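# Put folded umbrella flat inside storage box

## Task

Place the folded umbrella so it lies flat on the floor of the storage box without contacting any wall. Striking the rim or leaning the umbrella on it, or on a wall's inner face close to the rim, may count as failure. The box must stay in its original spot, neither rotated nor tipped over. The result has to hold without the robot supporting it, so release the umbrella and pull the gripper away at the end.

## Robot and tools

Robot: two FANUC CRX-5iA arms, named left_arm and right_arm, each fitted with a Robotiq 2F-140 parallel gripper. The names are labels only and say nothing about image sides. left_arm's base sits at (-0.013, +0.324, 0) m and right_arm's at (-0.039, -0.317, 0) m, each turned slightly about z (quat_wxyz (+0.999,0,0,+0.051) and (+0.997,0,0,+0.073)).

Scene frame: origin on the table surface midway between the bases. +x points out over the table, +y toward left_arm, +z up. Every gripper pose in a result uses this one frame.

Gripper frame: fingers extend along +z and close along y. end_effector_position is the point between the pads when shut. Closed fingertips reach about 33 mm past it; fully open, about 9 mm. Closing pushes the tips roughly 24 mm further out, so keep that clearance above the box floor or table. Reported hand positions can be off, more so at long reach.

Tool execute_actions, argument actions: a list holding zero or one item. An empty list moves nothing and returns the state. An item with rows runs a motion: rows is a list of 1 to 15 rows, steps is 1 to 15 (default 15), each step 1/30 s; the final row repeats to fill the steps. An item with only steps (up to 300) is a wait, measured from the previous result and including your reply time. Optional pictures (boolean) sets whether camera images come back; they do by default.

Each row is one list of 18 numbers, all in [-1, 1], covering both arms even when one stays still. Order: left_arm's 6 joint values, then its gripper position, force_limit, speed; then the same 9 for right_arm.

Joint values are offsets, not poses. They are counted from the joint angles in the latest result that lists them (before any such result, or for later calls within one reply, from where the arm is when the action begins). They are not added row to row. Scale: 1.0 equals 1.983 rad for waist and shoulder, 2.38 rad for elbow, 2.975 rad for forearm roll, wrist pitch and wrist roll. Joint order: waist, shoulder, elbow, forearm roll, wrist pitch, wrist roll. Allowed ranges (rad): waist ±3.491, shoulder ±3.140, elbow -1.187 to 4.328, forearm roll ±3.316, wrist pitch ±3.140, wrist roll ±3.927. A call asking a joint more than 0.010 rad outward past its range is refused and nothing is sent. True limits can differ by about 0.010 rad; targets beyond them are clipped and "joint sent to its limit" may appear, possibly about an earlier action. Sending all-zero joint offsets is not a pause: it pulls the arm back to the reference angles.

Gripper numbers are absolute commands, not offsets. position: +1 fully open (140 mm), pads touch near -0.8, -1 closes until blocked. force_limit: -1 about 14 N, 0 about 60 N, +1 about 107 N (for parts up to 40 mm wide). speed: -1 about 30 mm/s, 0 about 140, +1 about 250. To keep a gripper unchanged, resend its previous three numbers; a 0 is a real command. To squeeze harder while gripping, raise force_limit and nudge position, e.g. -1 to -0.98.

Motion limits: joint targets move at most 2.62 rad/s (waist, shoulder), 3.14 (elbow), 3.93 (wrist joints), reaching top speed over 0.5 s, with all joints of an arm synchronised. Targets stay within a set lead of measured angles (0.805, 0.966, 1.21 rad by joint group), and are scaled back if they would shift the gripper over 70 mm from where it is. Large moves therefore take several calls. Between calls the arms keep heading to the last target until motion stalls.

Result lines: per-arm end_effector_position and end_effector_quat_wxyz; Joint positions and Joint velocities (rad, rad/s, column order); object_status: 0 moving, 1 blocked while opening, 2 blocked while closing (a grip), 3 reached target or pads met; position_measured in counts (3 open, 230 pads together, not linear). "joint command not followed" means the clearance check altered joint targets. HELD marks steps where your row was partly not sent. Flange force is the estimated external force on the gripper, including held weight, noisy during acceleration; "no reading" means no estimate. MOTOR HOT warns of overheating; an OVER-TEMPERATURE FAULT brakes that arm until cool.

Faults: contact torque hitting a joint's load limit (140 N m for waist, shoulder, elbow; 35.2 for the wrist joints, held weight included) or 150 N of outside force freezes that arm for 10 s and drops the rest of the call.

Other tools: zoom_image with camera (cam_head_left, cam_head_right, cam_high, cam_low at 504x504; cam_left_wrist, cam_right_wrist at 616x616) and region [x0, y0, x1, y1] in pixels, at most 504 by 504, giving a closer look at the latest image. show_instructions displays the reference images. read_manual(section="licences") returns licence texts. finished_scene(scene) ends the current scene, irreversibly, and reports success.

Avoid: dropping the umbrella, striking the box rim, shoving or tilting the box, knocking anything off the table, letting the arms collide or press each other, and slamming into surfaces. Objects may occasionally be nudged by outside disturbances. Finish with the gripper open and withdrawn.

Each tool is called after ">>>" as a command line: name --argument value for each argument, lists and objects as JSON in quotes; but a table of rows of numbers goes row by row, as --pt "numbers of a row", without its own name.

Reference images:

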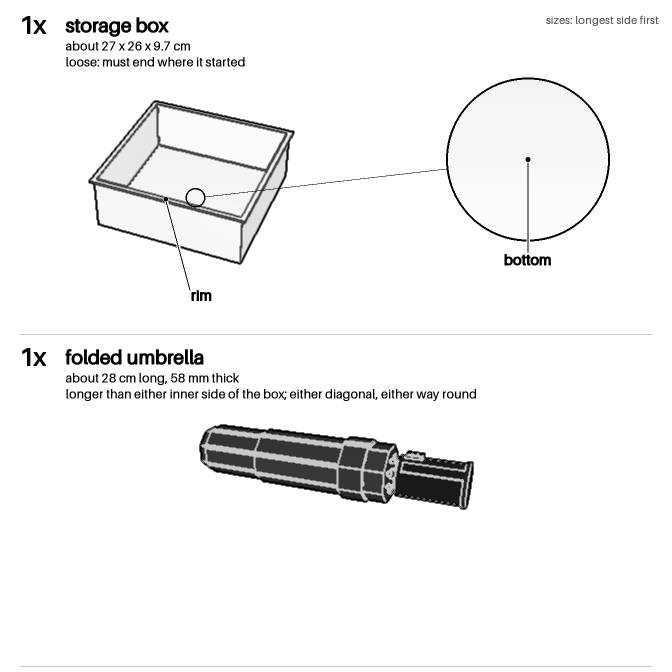

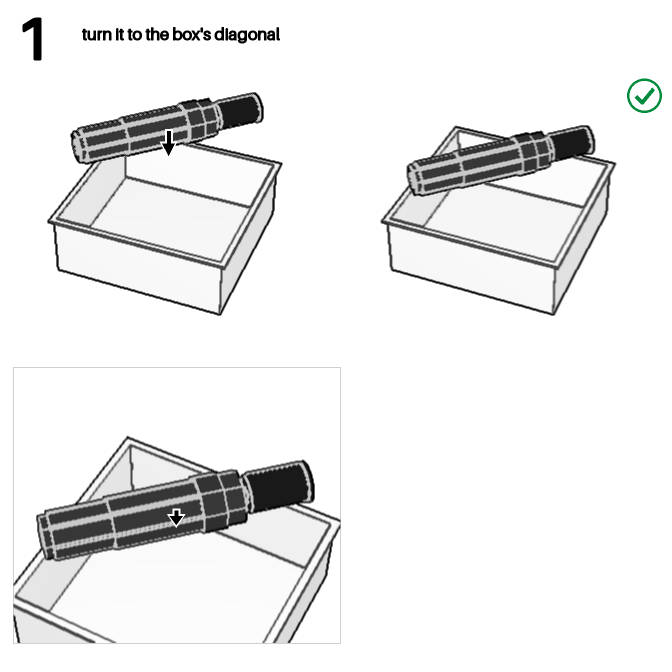

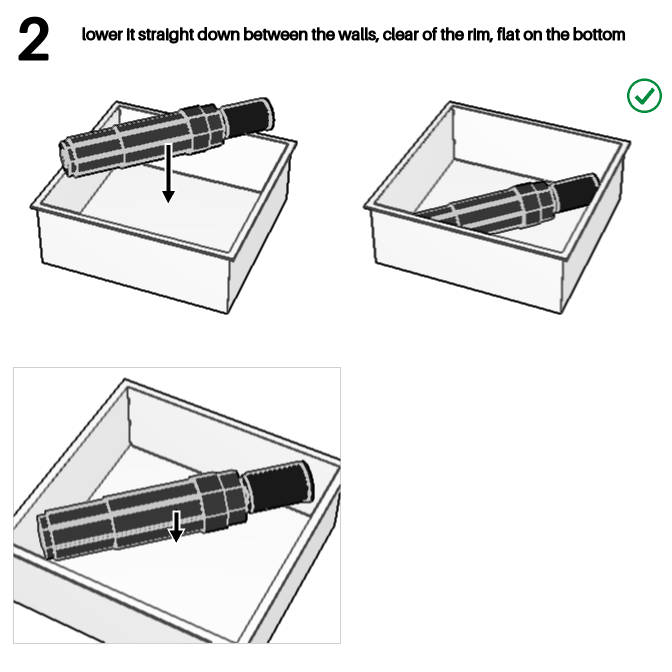

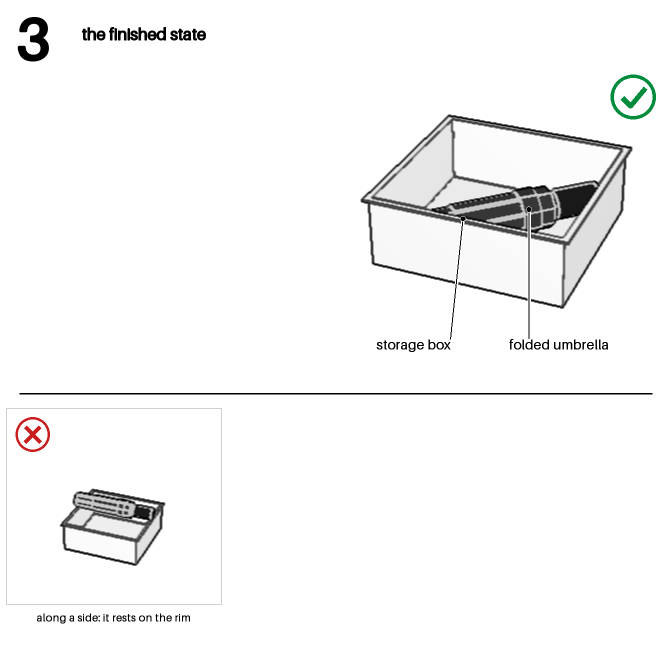

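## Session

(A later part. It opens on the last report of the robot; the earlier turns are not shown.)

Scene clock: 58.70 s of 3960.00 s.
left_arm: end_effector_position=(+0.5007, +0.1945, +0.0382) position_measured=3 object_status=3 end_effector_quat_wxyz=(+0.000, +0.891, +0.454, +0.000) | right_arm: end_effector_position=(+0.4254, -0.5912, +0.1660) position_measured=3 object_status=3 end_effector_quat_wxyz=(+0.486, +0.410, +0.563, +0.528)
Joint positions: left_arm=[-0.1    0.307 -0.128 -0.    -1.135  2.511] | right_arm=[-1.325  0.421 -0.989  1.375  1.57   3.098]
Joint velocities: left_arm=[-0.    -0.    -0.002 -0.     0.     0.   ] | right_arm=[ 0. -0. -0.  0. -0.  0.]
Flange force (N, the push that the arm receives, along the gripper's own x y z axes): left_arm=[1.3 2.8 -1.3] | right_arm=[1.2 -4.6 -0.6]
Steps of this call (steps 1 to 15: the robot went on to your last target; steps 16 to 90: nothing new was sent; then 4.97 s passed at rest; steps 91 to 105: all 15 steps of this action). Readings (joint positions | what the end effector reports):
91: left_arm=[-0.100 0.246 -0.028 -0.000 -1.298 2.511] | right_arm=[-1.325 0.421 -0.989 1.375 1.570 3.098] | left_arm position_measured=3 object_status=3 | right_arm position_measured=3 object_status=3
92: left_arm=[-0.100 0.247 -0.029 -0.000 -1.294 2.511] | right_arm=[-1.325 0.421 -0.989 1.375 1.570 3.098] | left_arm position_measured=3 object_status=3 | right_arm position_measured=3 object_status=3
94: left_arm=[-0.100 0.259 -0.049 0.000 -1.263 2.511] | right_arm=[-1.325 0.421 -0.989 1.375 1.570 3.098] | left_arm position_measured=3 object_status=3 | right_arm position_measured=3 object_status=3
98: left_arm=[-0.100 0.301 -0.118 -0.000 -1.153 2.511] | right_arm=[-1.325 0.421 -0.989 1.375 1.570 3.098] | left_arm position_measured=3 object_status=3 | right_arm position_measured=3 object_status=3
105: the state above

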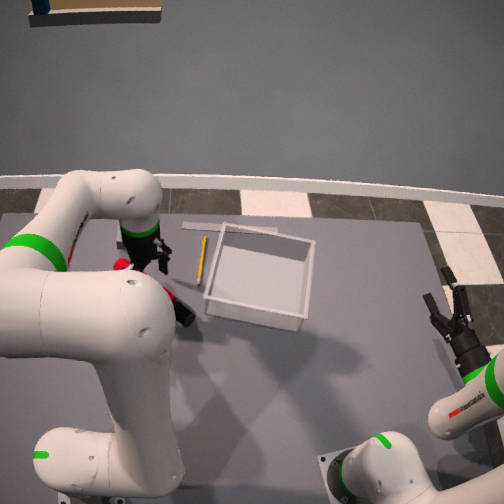

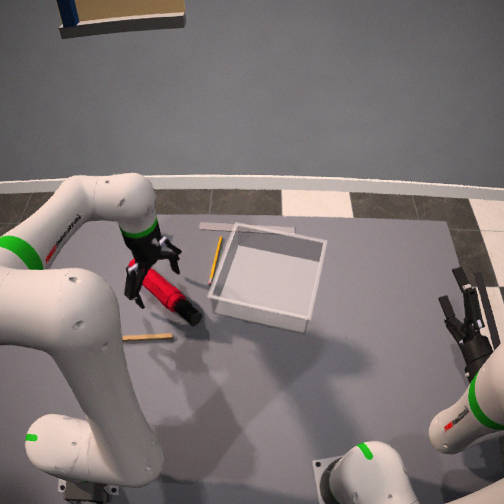

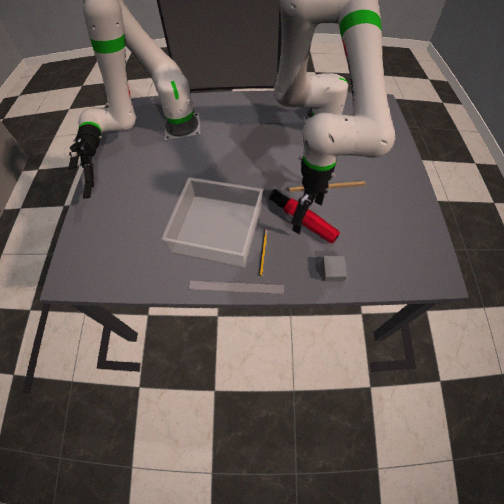

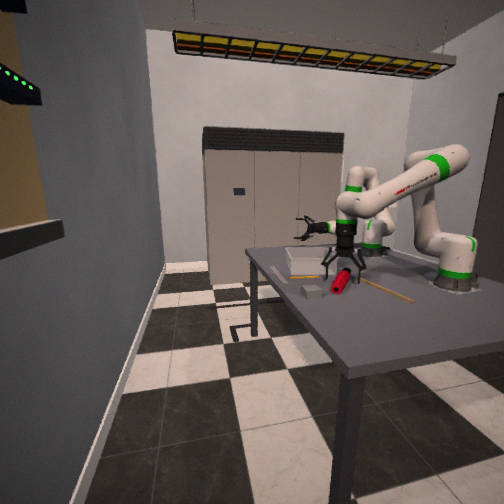

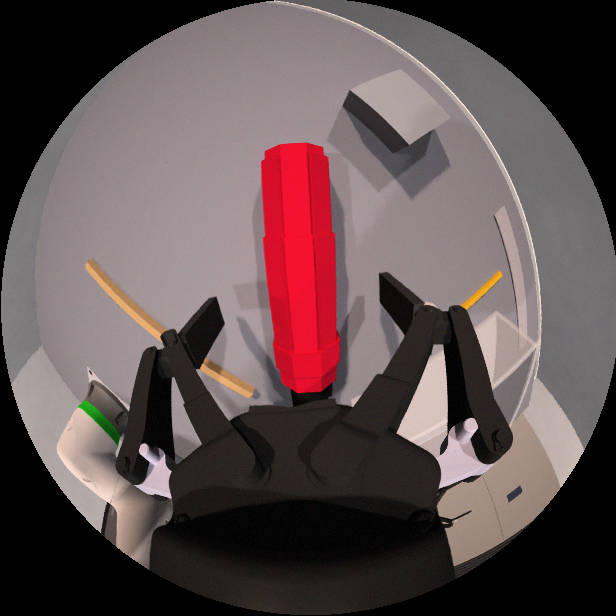

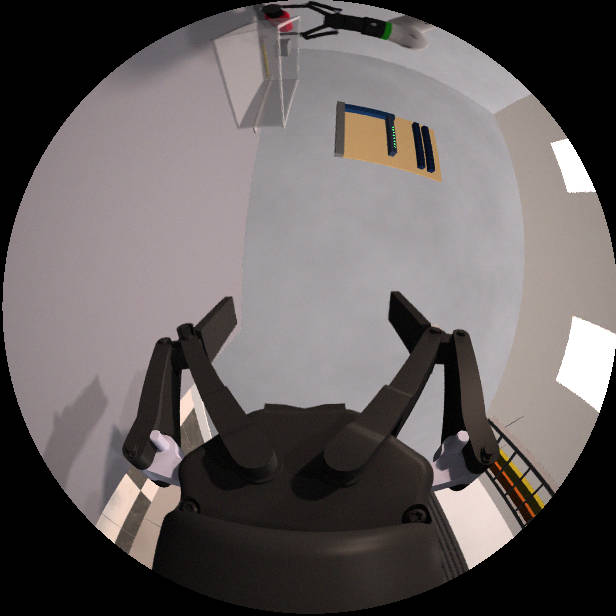

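>>> execute_actions --actions '[{"rows":[[0,0,0,0,0,0,-1,0.3,0,0,0,0,0,0,0,1,0,0]],"steps":15}]'

>>> execute_actions --actions '[{"steps":10}]'

Scene clock: 63.57 s of 3960.00 s.
left_arm: end_effector_position=(+0.5006, +0.1945, +0.0381) position_measured=104 object_status=0 end_effector_quat_wxyz=(-0.000, +0.891, +0.454, +0.000) | right_arm: end_effector_position=(+0.4254, -0.5912, +0.1660) position_measured=3 object_status=3 end_effector_quat_wxyz=(+0.486, +0.410, +0.563, +0.528)
Joint positions: left_arm=[-0.1    0.307 -0.129 -0.    -1.135  2.511] | right_arm=[-1.325  0.421 -0.989  1.375  1.57   3.098]
Joint velocities: left_arm=[ 0.     0.001 -0.    -0.001  0.     0.001] | right_arm=[ 0.     0.    -0.    -0.003 -0.001  0.   ]
Flange force (N, the push that the arm receives, along the gripper's own x y z axes): left_arm=[1.3 4.0 -1.2] | right_arm=[0.7 -3.7 0.1]
Steps of this call (steps 1 to 15: the robot went on to your last target; steps 16 to 90: nothing new was sent; then 1.37 s passed at rest; steps 91 to 105: all 15 steps of this action). Readings (joint positions | what the end effector reports):
91: left_arm=[-0.100 0.307 -0.129 -0.000 -1.135 2.511] | right_arm=[-1.325 0.421 -0.989 1.375 1.570 3.098] | left_arm position_measured=3 object_status=0 | right_arm position_measured=3 object_status=3
92: left_arm=[-0.100 0.307 -0.129 -0.000 -1.135 2.511] | right_arm=[-1.325 0.421 -0.989 1.375 1.570 3.098] | left_arm position_measured=5 object_status=0 | right_arm position_measured=3 object_status=3
94: left_arm=[-0.100 0.307 -0.129 -0.000 -1.135 2.511] | right_arm=[-1.325 0.421 -0.989 1.375 1.570 3.098] | left_arm position_measured=20 object_status=0 | right_arm position_measured=3 object_status=3
98: left_arm=[-0.100 0.307 -0.129 -0.000 -1.135 2.511] | right_arm=[-1.325 0.421 -0.989 1.375 1.570 3.098] | left_arm position_measured=51 object_status=0 | right_arm position_measured=3 object_status=3
105: the state above

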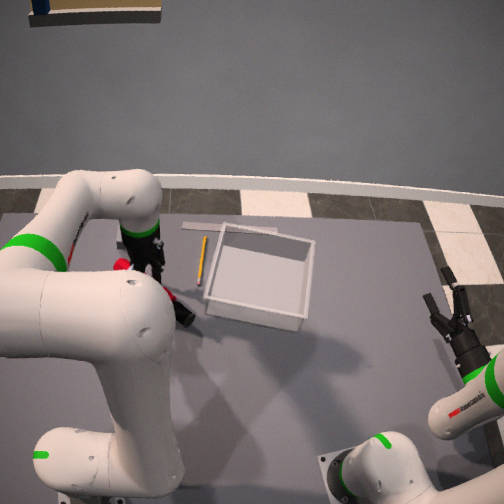

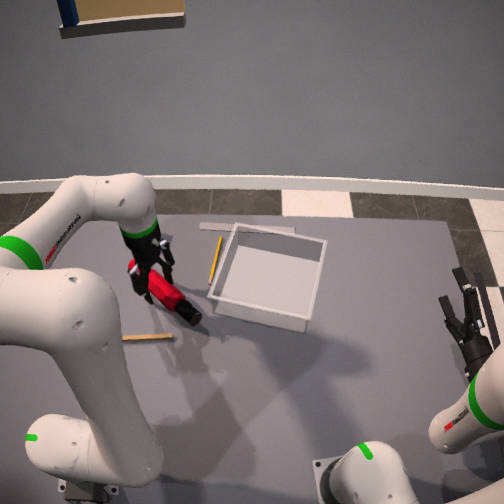

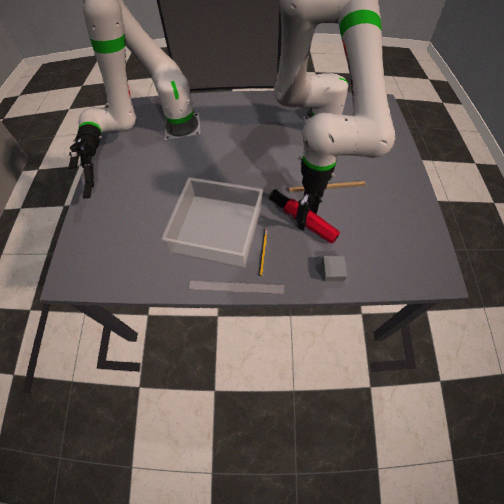

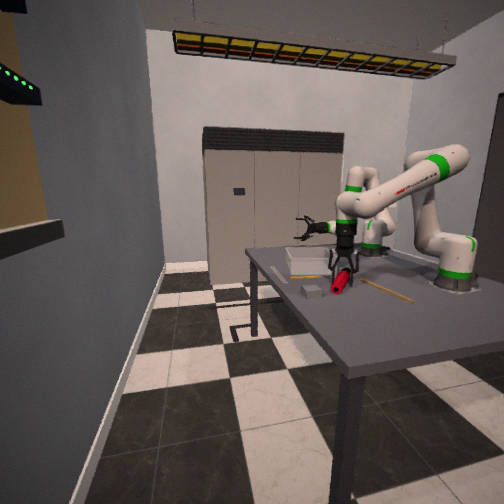

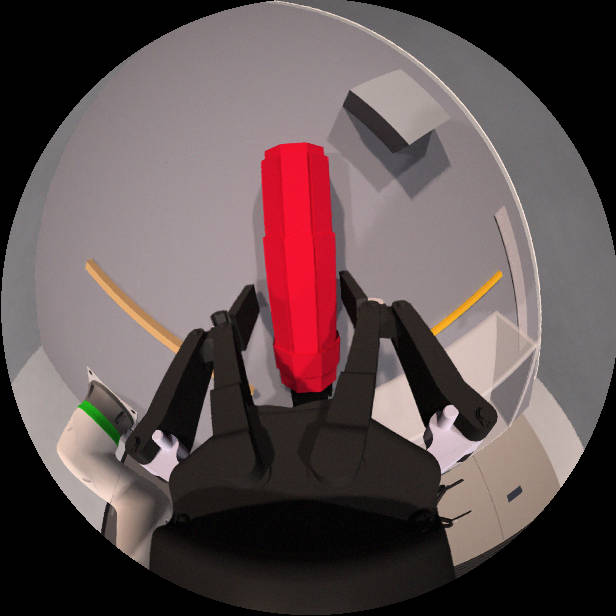

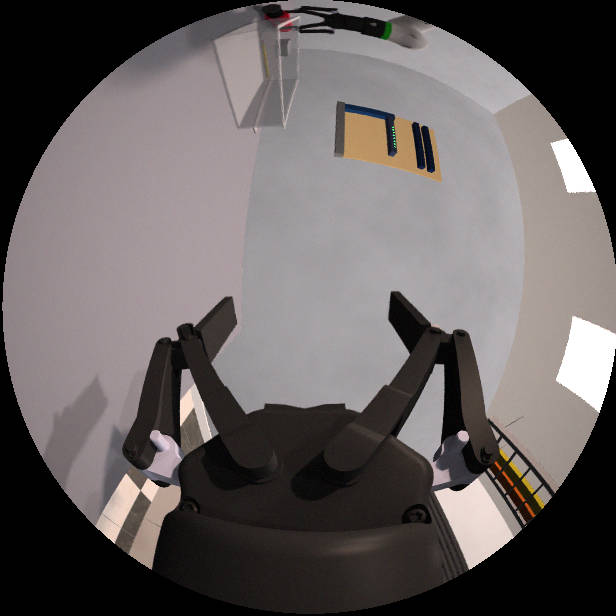

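Scene clock: 63.90 s of 3960.00 s.
left_arm: end_effector_position=(+0.5007, +0.1945, +0.0381) position_measured=170 object_status=0 end_effector_quat_wxyz=(-0.000, +0.891, +0.454, +0.000) | right_arm: end_effector_position=(+0.4254, -0.5912, +0.1660) position_measured=3 object_status=3 end_effector_quat_wxyz=(+0.486, +0.410, +0.563, +0.528)
Joint positions: left_arm=[-0.1    0.306 -0.129 -0.    -1.135  2.511] | right_arm=[-1.325  0.421 -0.989  1.375  1.57   3.098]
Joint velocities: left_arm=[-0. -0.  0. -0. -0.  0.] | right_arm=[ 0.001  0.001  0.    -0.001  0.    -0.001]
Flange force (N, the push that the arm receives, along the gripper's own x y z axes): left_arm=[0.3 2.0 -12.3] | right_arm=[-0.3 -5.3 2.8]
Steps of this call (steps 1 to 10: the robot went on to your last target). Readings (joint positions | what the end effector reports):
1: left_arm=[-0.100 0.307 -0.129 -0.000 -1.135 2.511] | right_arm=[-1.325 0.421 -0.989 1.375 1.570 3.098] | left_arm position_measured=112 object_status=0 | right_arm position_measured=3 object_status=3
2: left_arm=[-0.100 0.307 -0.129 -0.000 -1.135 2.511] | right_arm=[-1.325 0.421 -0.989 1.375 1.570 3.098] | left_arm position_measured=119 object_status=0 | right_arm position_measured=3 object_status=3
4: left_arm=[-0.100 0.307 -0.129 -0.000 -1.135 2.511] | right_arm=[-1.325 0.421 -0.989 1.375 1.570 3.098] | left_arm position_measured=134 object_status=0 | right_arm position_measured=3 object_status=3
8: left_arm=[-0.100 0.306 -0.129 -0.000 -1.135 2.511] | right_arm=[-1.325 0.421 -0.989 1.375 1.570 3.098] | left_arm position_measured=164 object_status=0 | right_arm position_measured=3 object_status=3
10: the state above

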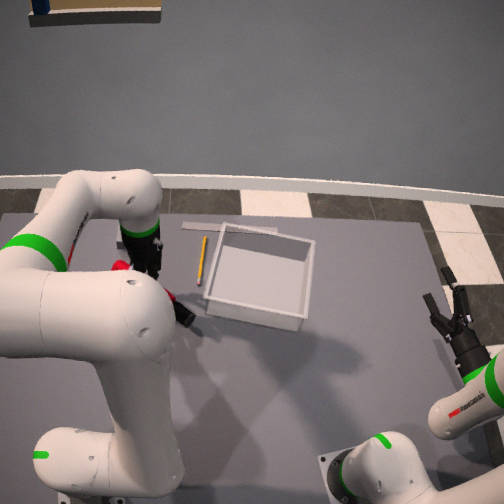

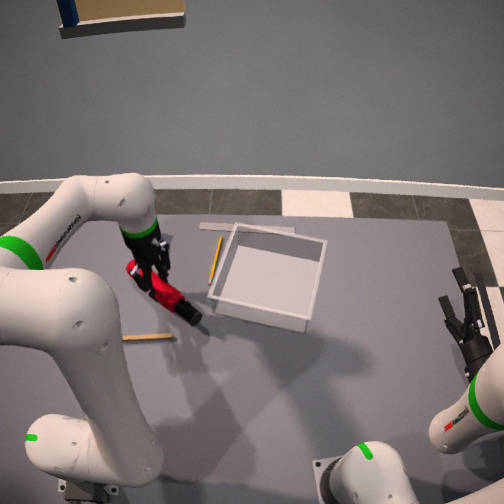

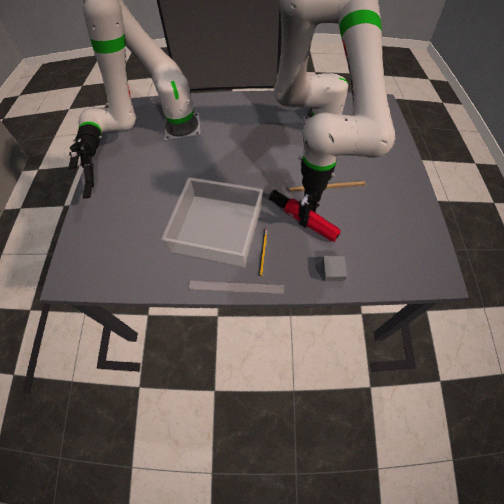

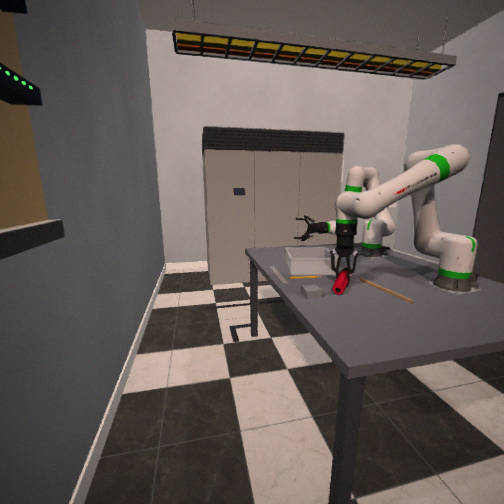

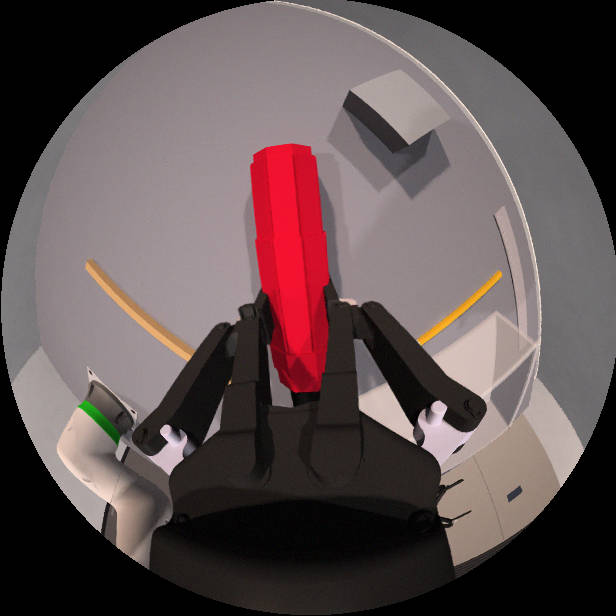

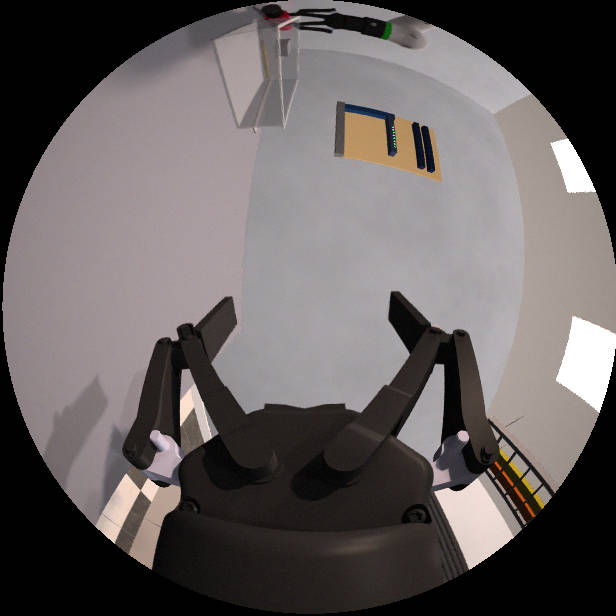

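>>> execute_actions --actions '[{"steps":5}]'

Scene clock: 66.37 s of 3960.00 s.
left_arm: end_effector_position=(+0.5007, +0.1945, +0.0382) position_measured=170 object_status=2 end_effector_quat_wxyz=(+0.000, +0.891, +0.454, +0.000) | right_arm: end_effector_position=(+0.4254, -0.5912, +0.1660) position_measured=3 object_status=3 end_effector_quat_wxyz=(+0.486, +0.410, +0.563, +0.528)
Joint positions: left_arm=[-0.1    0.307 -0.128 -0.    -1.135  2.511] | right_arm=[-1.325  0.421 -0.989  1.375  1.57   3.098]
Joint velocities: left_arm=[ 0.    -0.    -0.     0.001 -0.     0.001] | right_arm=[-0.     0.    -0.     0.001 -0.     0.001]
Flange force (N, the push that the arm receives, along the gripper's own x y z axes): left_arm=[0.8 1.6 -12.7] | right_arm=[1.2 -4.7 3.6]
Steps of this call (steps 1 to 15: the robot went on to your last target; steps 16 to 74: nothing new was sent). Readings (joint positions | what the end effector reports):
1: left_arm=[-0.100 0.306 -0.129 -0.000 -1.135 2.511] | right_arm=[-1.325 0.421 -0.989 1.375 1.570 3.098] | left_arm position_measured=170 object_status=0 | right_arm position_measured=3 object_status=3
2: left_arm=[-0.100 0.306 -0.129 -0.000 -1.135 2.511] | right_arm=[-1.325 0.421 -0.989 1.375 1.570 3.098] | left_arm position_measured=170 object_status=0 | right_arm position_measured=3 object_status=3
4: left_arm=[-0.100 0.306 -0.129 -0.000 -1.135 2.511] | right_arm=[-1.325 0.421 -0.989 1.375 1.570 3.098] | left_arm position_measured=170 object_status=2 | right_arm position_measured=3 object_status=3
8: left_arm=[-0.100 0.306 -0.128 -0.000 -1.135 2.511] | right_arm=[-1.325 0.421 -0.989 1.375 1.570 3.098] | left_arm position_measured=170 object_status=2 | right_arm position_measured=3 object_status=3
74: the state above
All arms were judged still, so your last target was given up. Only a new action makes them travel on or press farther. Fingers that are still opening or closing keep moving.

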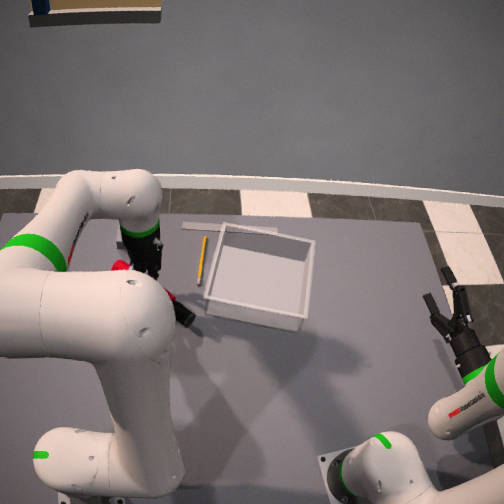

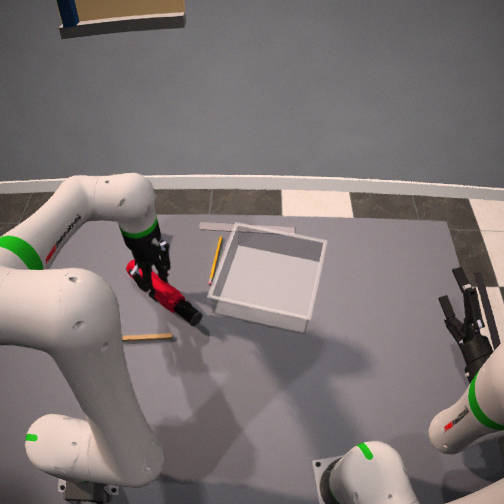

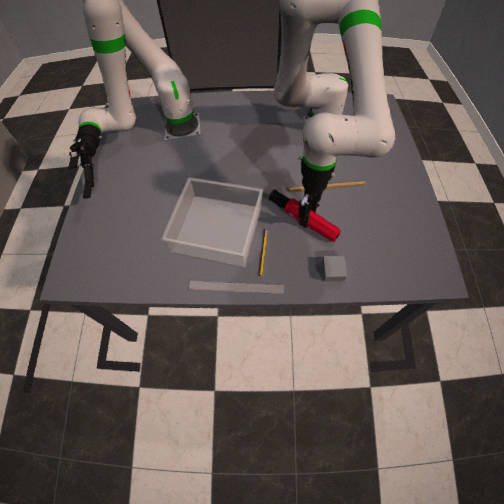

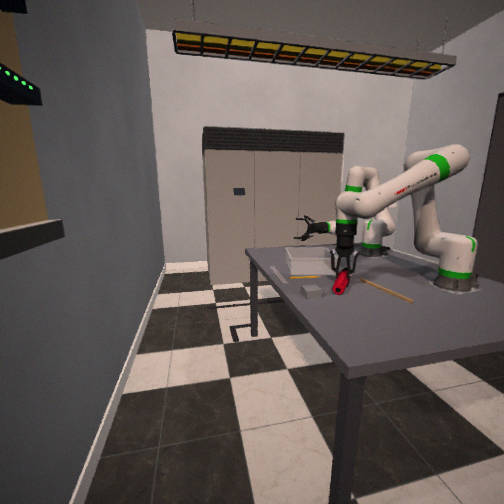

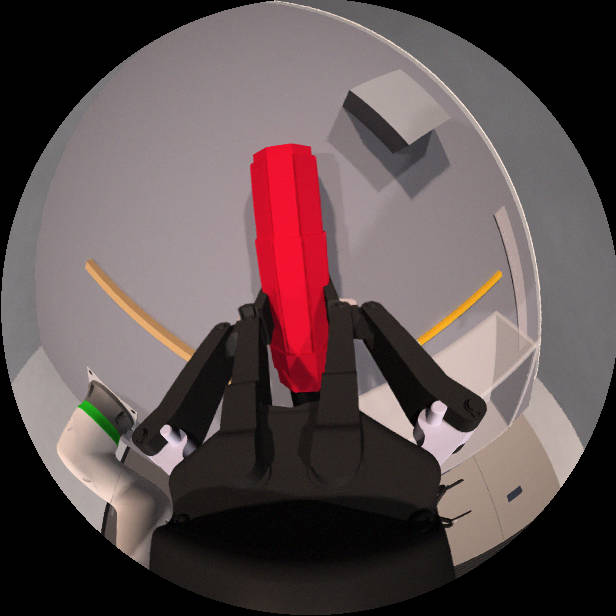

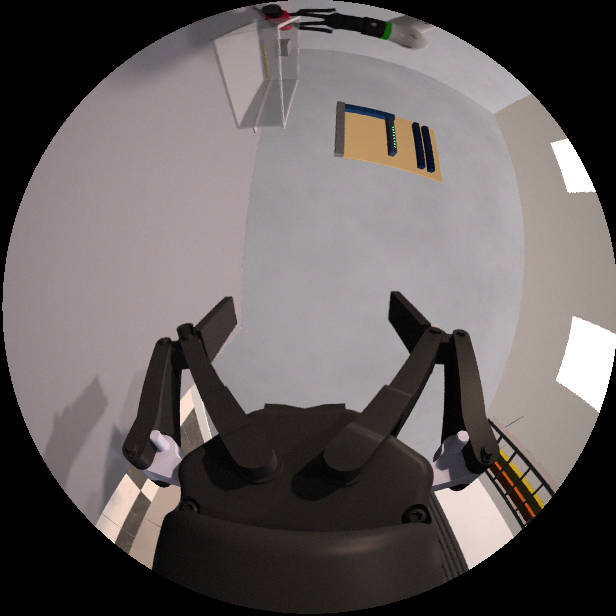

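>>> execute_actions --actions '[{"rows":[[0,-0.0489,0.1034,0,-0.1156,0,-1,0.3,0,0,0,0,0,0,0,1,0,0]],"steps":15}]'

>>> execute_actions --actions '[{"steps":8}]'

Scene clock: 81.63 s of 3960.00 s.
left_arm: end_effector_position=(+0.5006, +0.1945, +0.1880) position_measured=171 object_status=2 end_effector_quat_wxyz=(-0.000, +0.891, +0.454, +0.000) | right_arm: end_effector_position=(+0.4254, -0.5912, +0.1660) position_measured=3 object_status=3 end_effector_quat_wxyz=(+0.486, +0.410, +0.563, +0.528)
Joint positions: left_arm=[-0.1    0.211  0.114 -0.    -1.474  2.511] | right_arm=[-1.325  0.421 -0.989  1.375  1.57   3.098]
Joint velocities: left_arm=[ 0.001 -0.054  0.14   0.    -0.199 -0.001] | right_arm=[ 0.     0.001 -0.001 -0.001 -0.001 -0.   ]
Flange force (N, the push that the arm receives, along the gripper's own x y z axes): left_arm=[-3.5 -5.5 -18.2] | right_arm=[0.7 -4.0 0.6]
Steps of this call (steps 1 to 90: nothing new was sent; then 11.77 s passed at rest; steps 91 to 105: all 15 steps of this action). Readings (joint positions | what the end effector reports):
91: left_arm=[-0.100 0.307 -0.128 -0.000 -1.135 2.511] | right_arm=[-1.325 0.421 -0.989 1.375 1.570 3.098] | left_arm position_measured=170 object_status=2 | right_arm position_measured=3 object_status=3
92: left_arm=[-0.100 0.306 -0.126 -0.000 -1.139 2.511] | right_arm=[-1.325 0.421 -0.989 1.375 1.570 3.098] | left_arm position_measured=170 object_status=2 | right_arm position_measured=3 object_status=3
94: left_arm=[-0.100 0.297 -0.104 -0.000 -1.170 2.511] | right_arm=[-1.325 0.421 -0.989 1.375 1.570 3.098] | left_arm position_measured=171 object_status=2 | right_arm position_measured=3 object_status=3
98: left_arm=[-0.100 0.260 -0.010 -0.000 -1.300 2.511] | right_arm=[-1.325 0.421 -0.989 1.375 1.570 3.098] | left_arm position_measured=171 object_status=2 | right_arm position_measured=3 object_status=3
105: the state above

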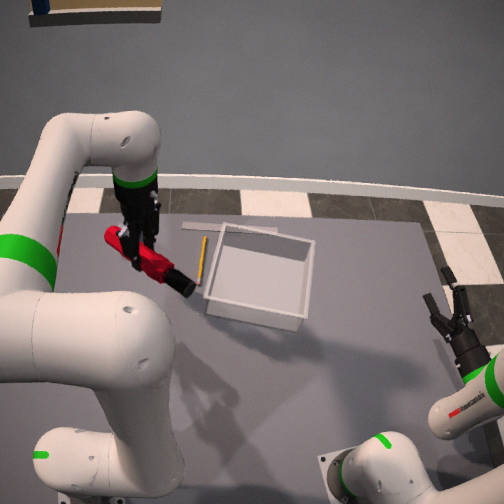

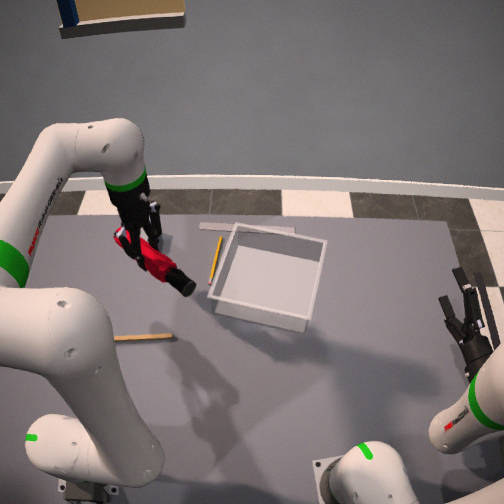

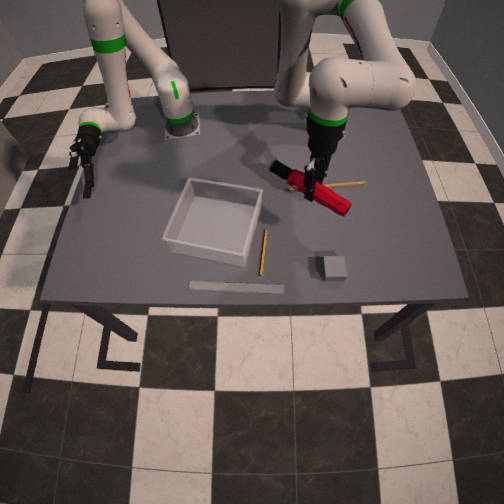

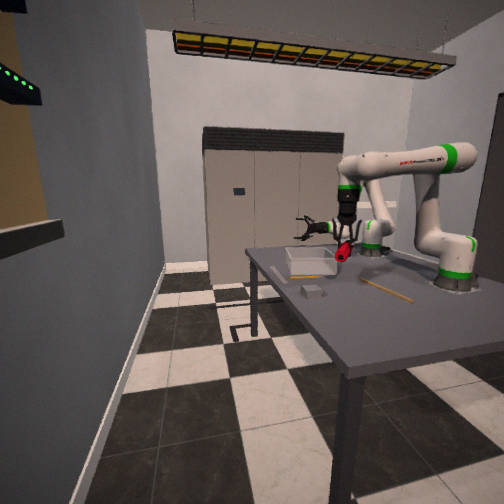

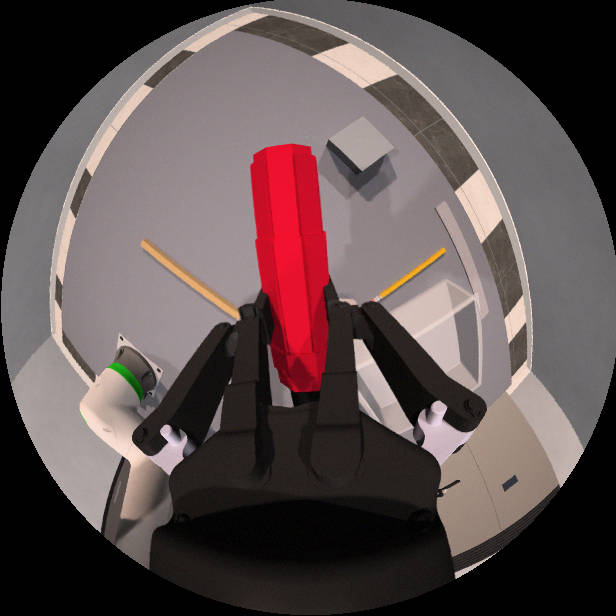

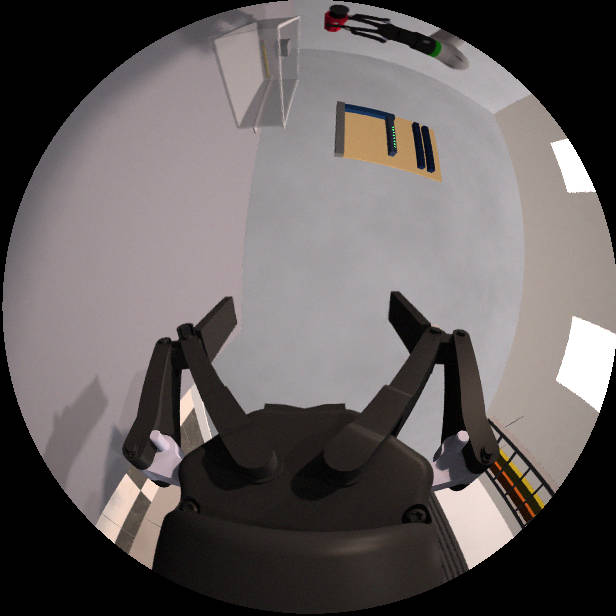

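Scene clock: 81.90 s of 3960.00 s.
left_arm: end_effector_position=(+0.5002, +0.1945, +0.1900) position_measured=171 object_status=2 end_effector_quat_wxyz=(-0.000, +0.891, +0.454, -0.000) | right_arm: end_effector_position=(+0.4254, -0.5912, +0.1660) position_measured=3 object_status=3 end_effector_quat_wxyz=(+0.486, +0.410, +0.563, +0.528)
Joint positions: left_arm=[-0.1    0.21   0.118 -0.    -1.479  2.511] | right_arm=[-1.325  0.421 -0.989  1.375  1.57   3.098]
Joint velocities: left_arm=[ 0.     0.001  0.001 -0.001 -0.     0.   ] | right_arm=[ 0.001  0.001 -0.     0.001 -0.001 -0.   ]
Flange force (N, the push that the arm receives, along the gripper's own x y z axes): left_arm=[1.9 4.2 0.9] | right_arm=[0.1 -5.1 2.6]
Steps of this call (steps 1 to 8: the robot went on to your last target). Readings (joint positions | what the end effector reports):
1: left_arm=[-0.100 0.210 0.117 -0.000 -1.478 2.511] | right_arm=[-1.325 0.421 -0.989 1.375 1.570 3.098] | left_arm position_measured=171 object_status=2 | right_arm position_measured=3 object_status=3
2: left_arm=[-0.100 0.210 0.117 -0.000 -1.479 2.511] | right_arm=[-1.325 0.421 -0.989 1.375 1.570 3.098] | left_arm position_measured=171 object_status=2 | right_arm position_measured=3 object_status=3
4: left_arm=[-0.100 0.210 0.117 -0.000 -1.479 2.511] | right_arm=[-1.325 0.421 -0.989 1.375 1.570 3.098] | left_arm position_measured=171 object_status=2 | right_arm position_measured=3 object_status=3
8: the state above

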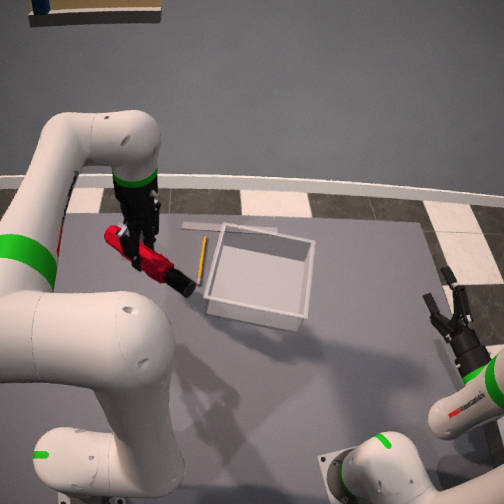

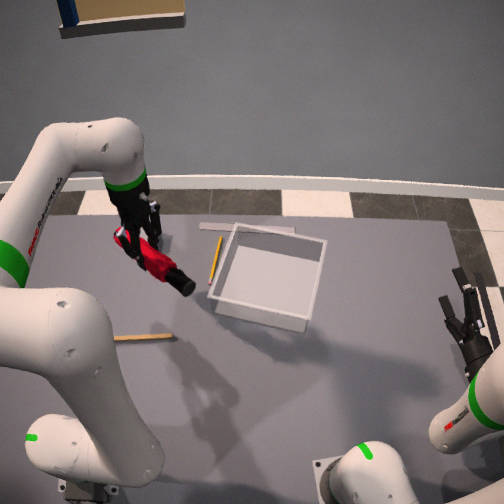

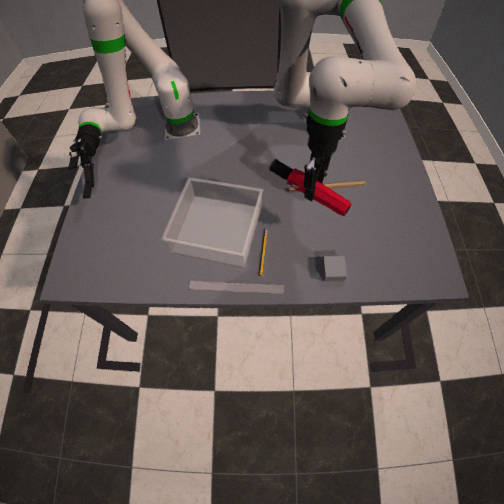

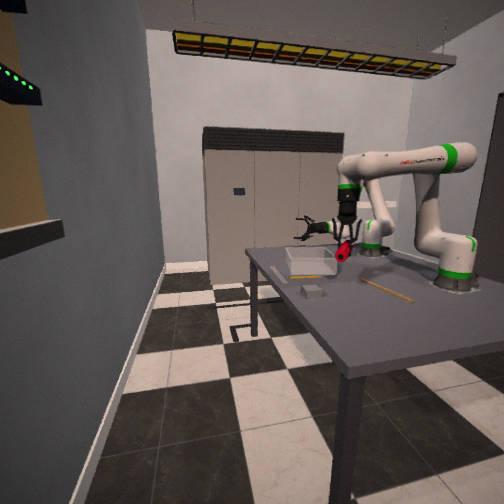

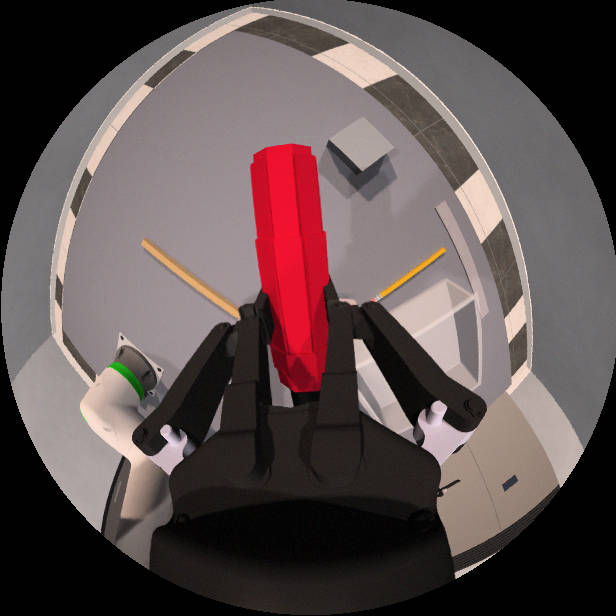

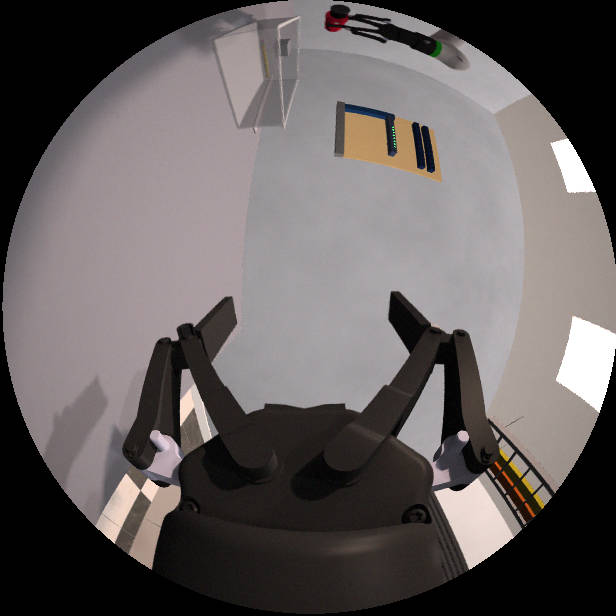

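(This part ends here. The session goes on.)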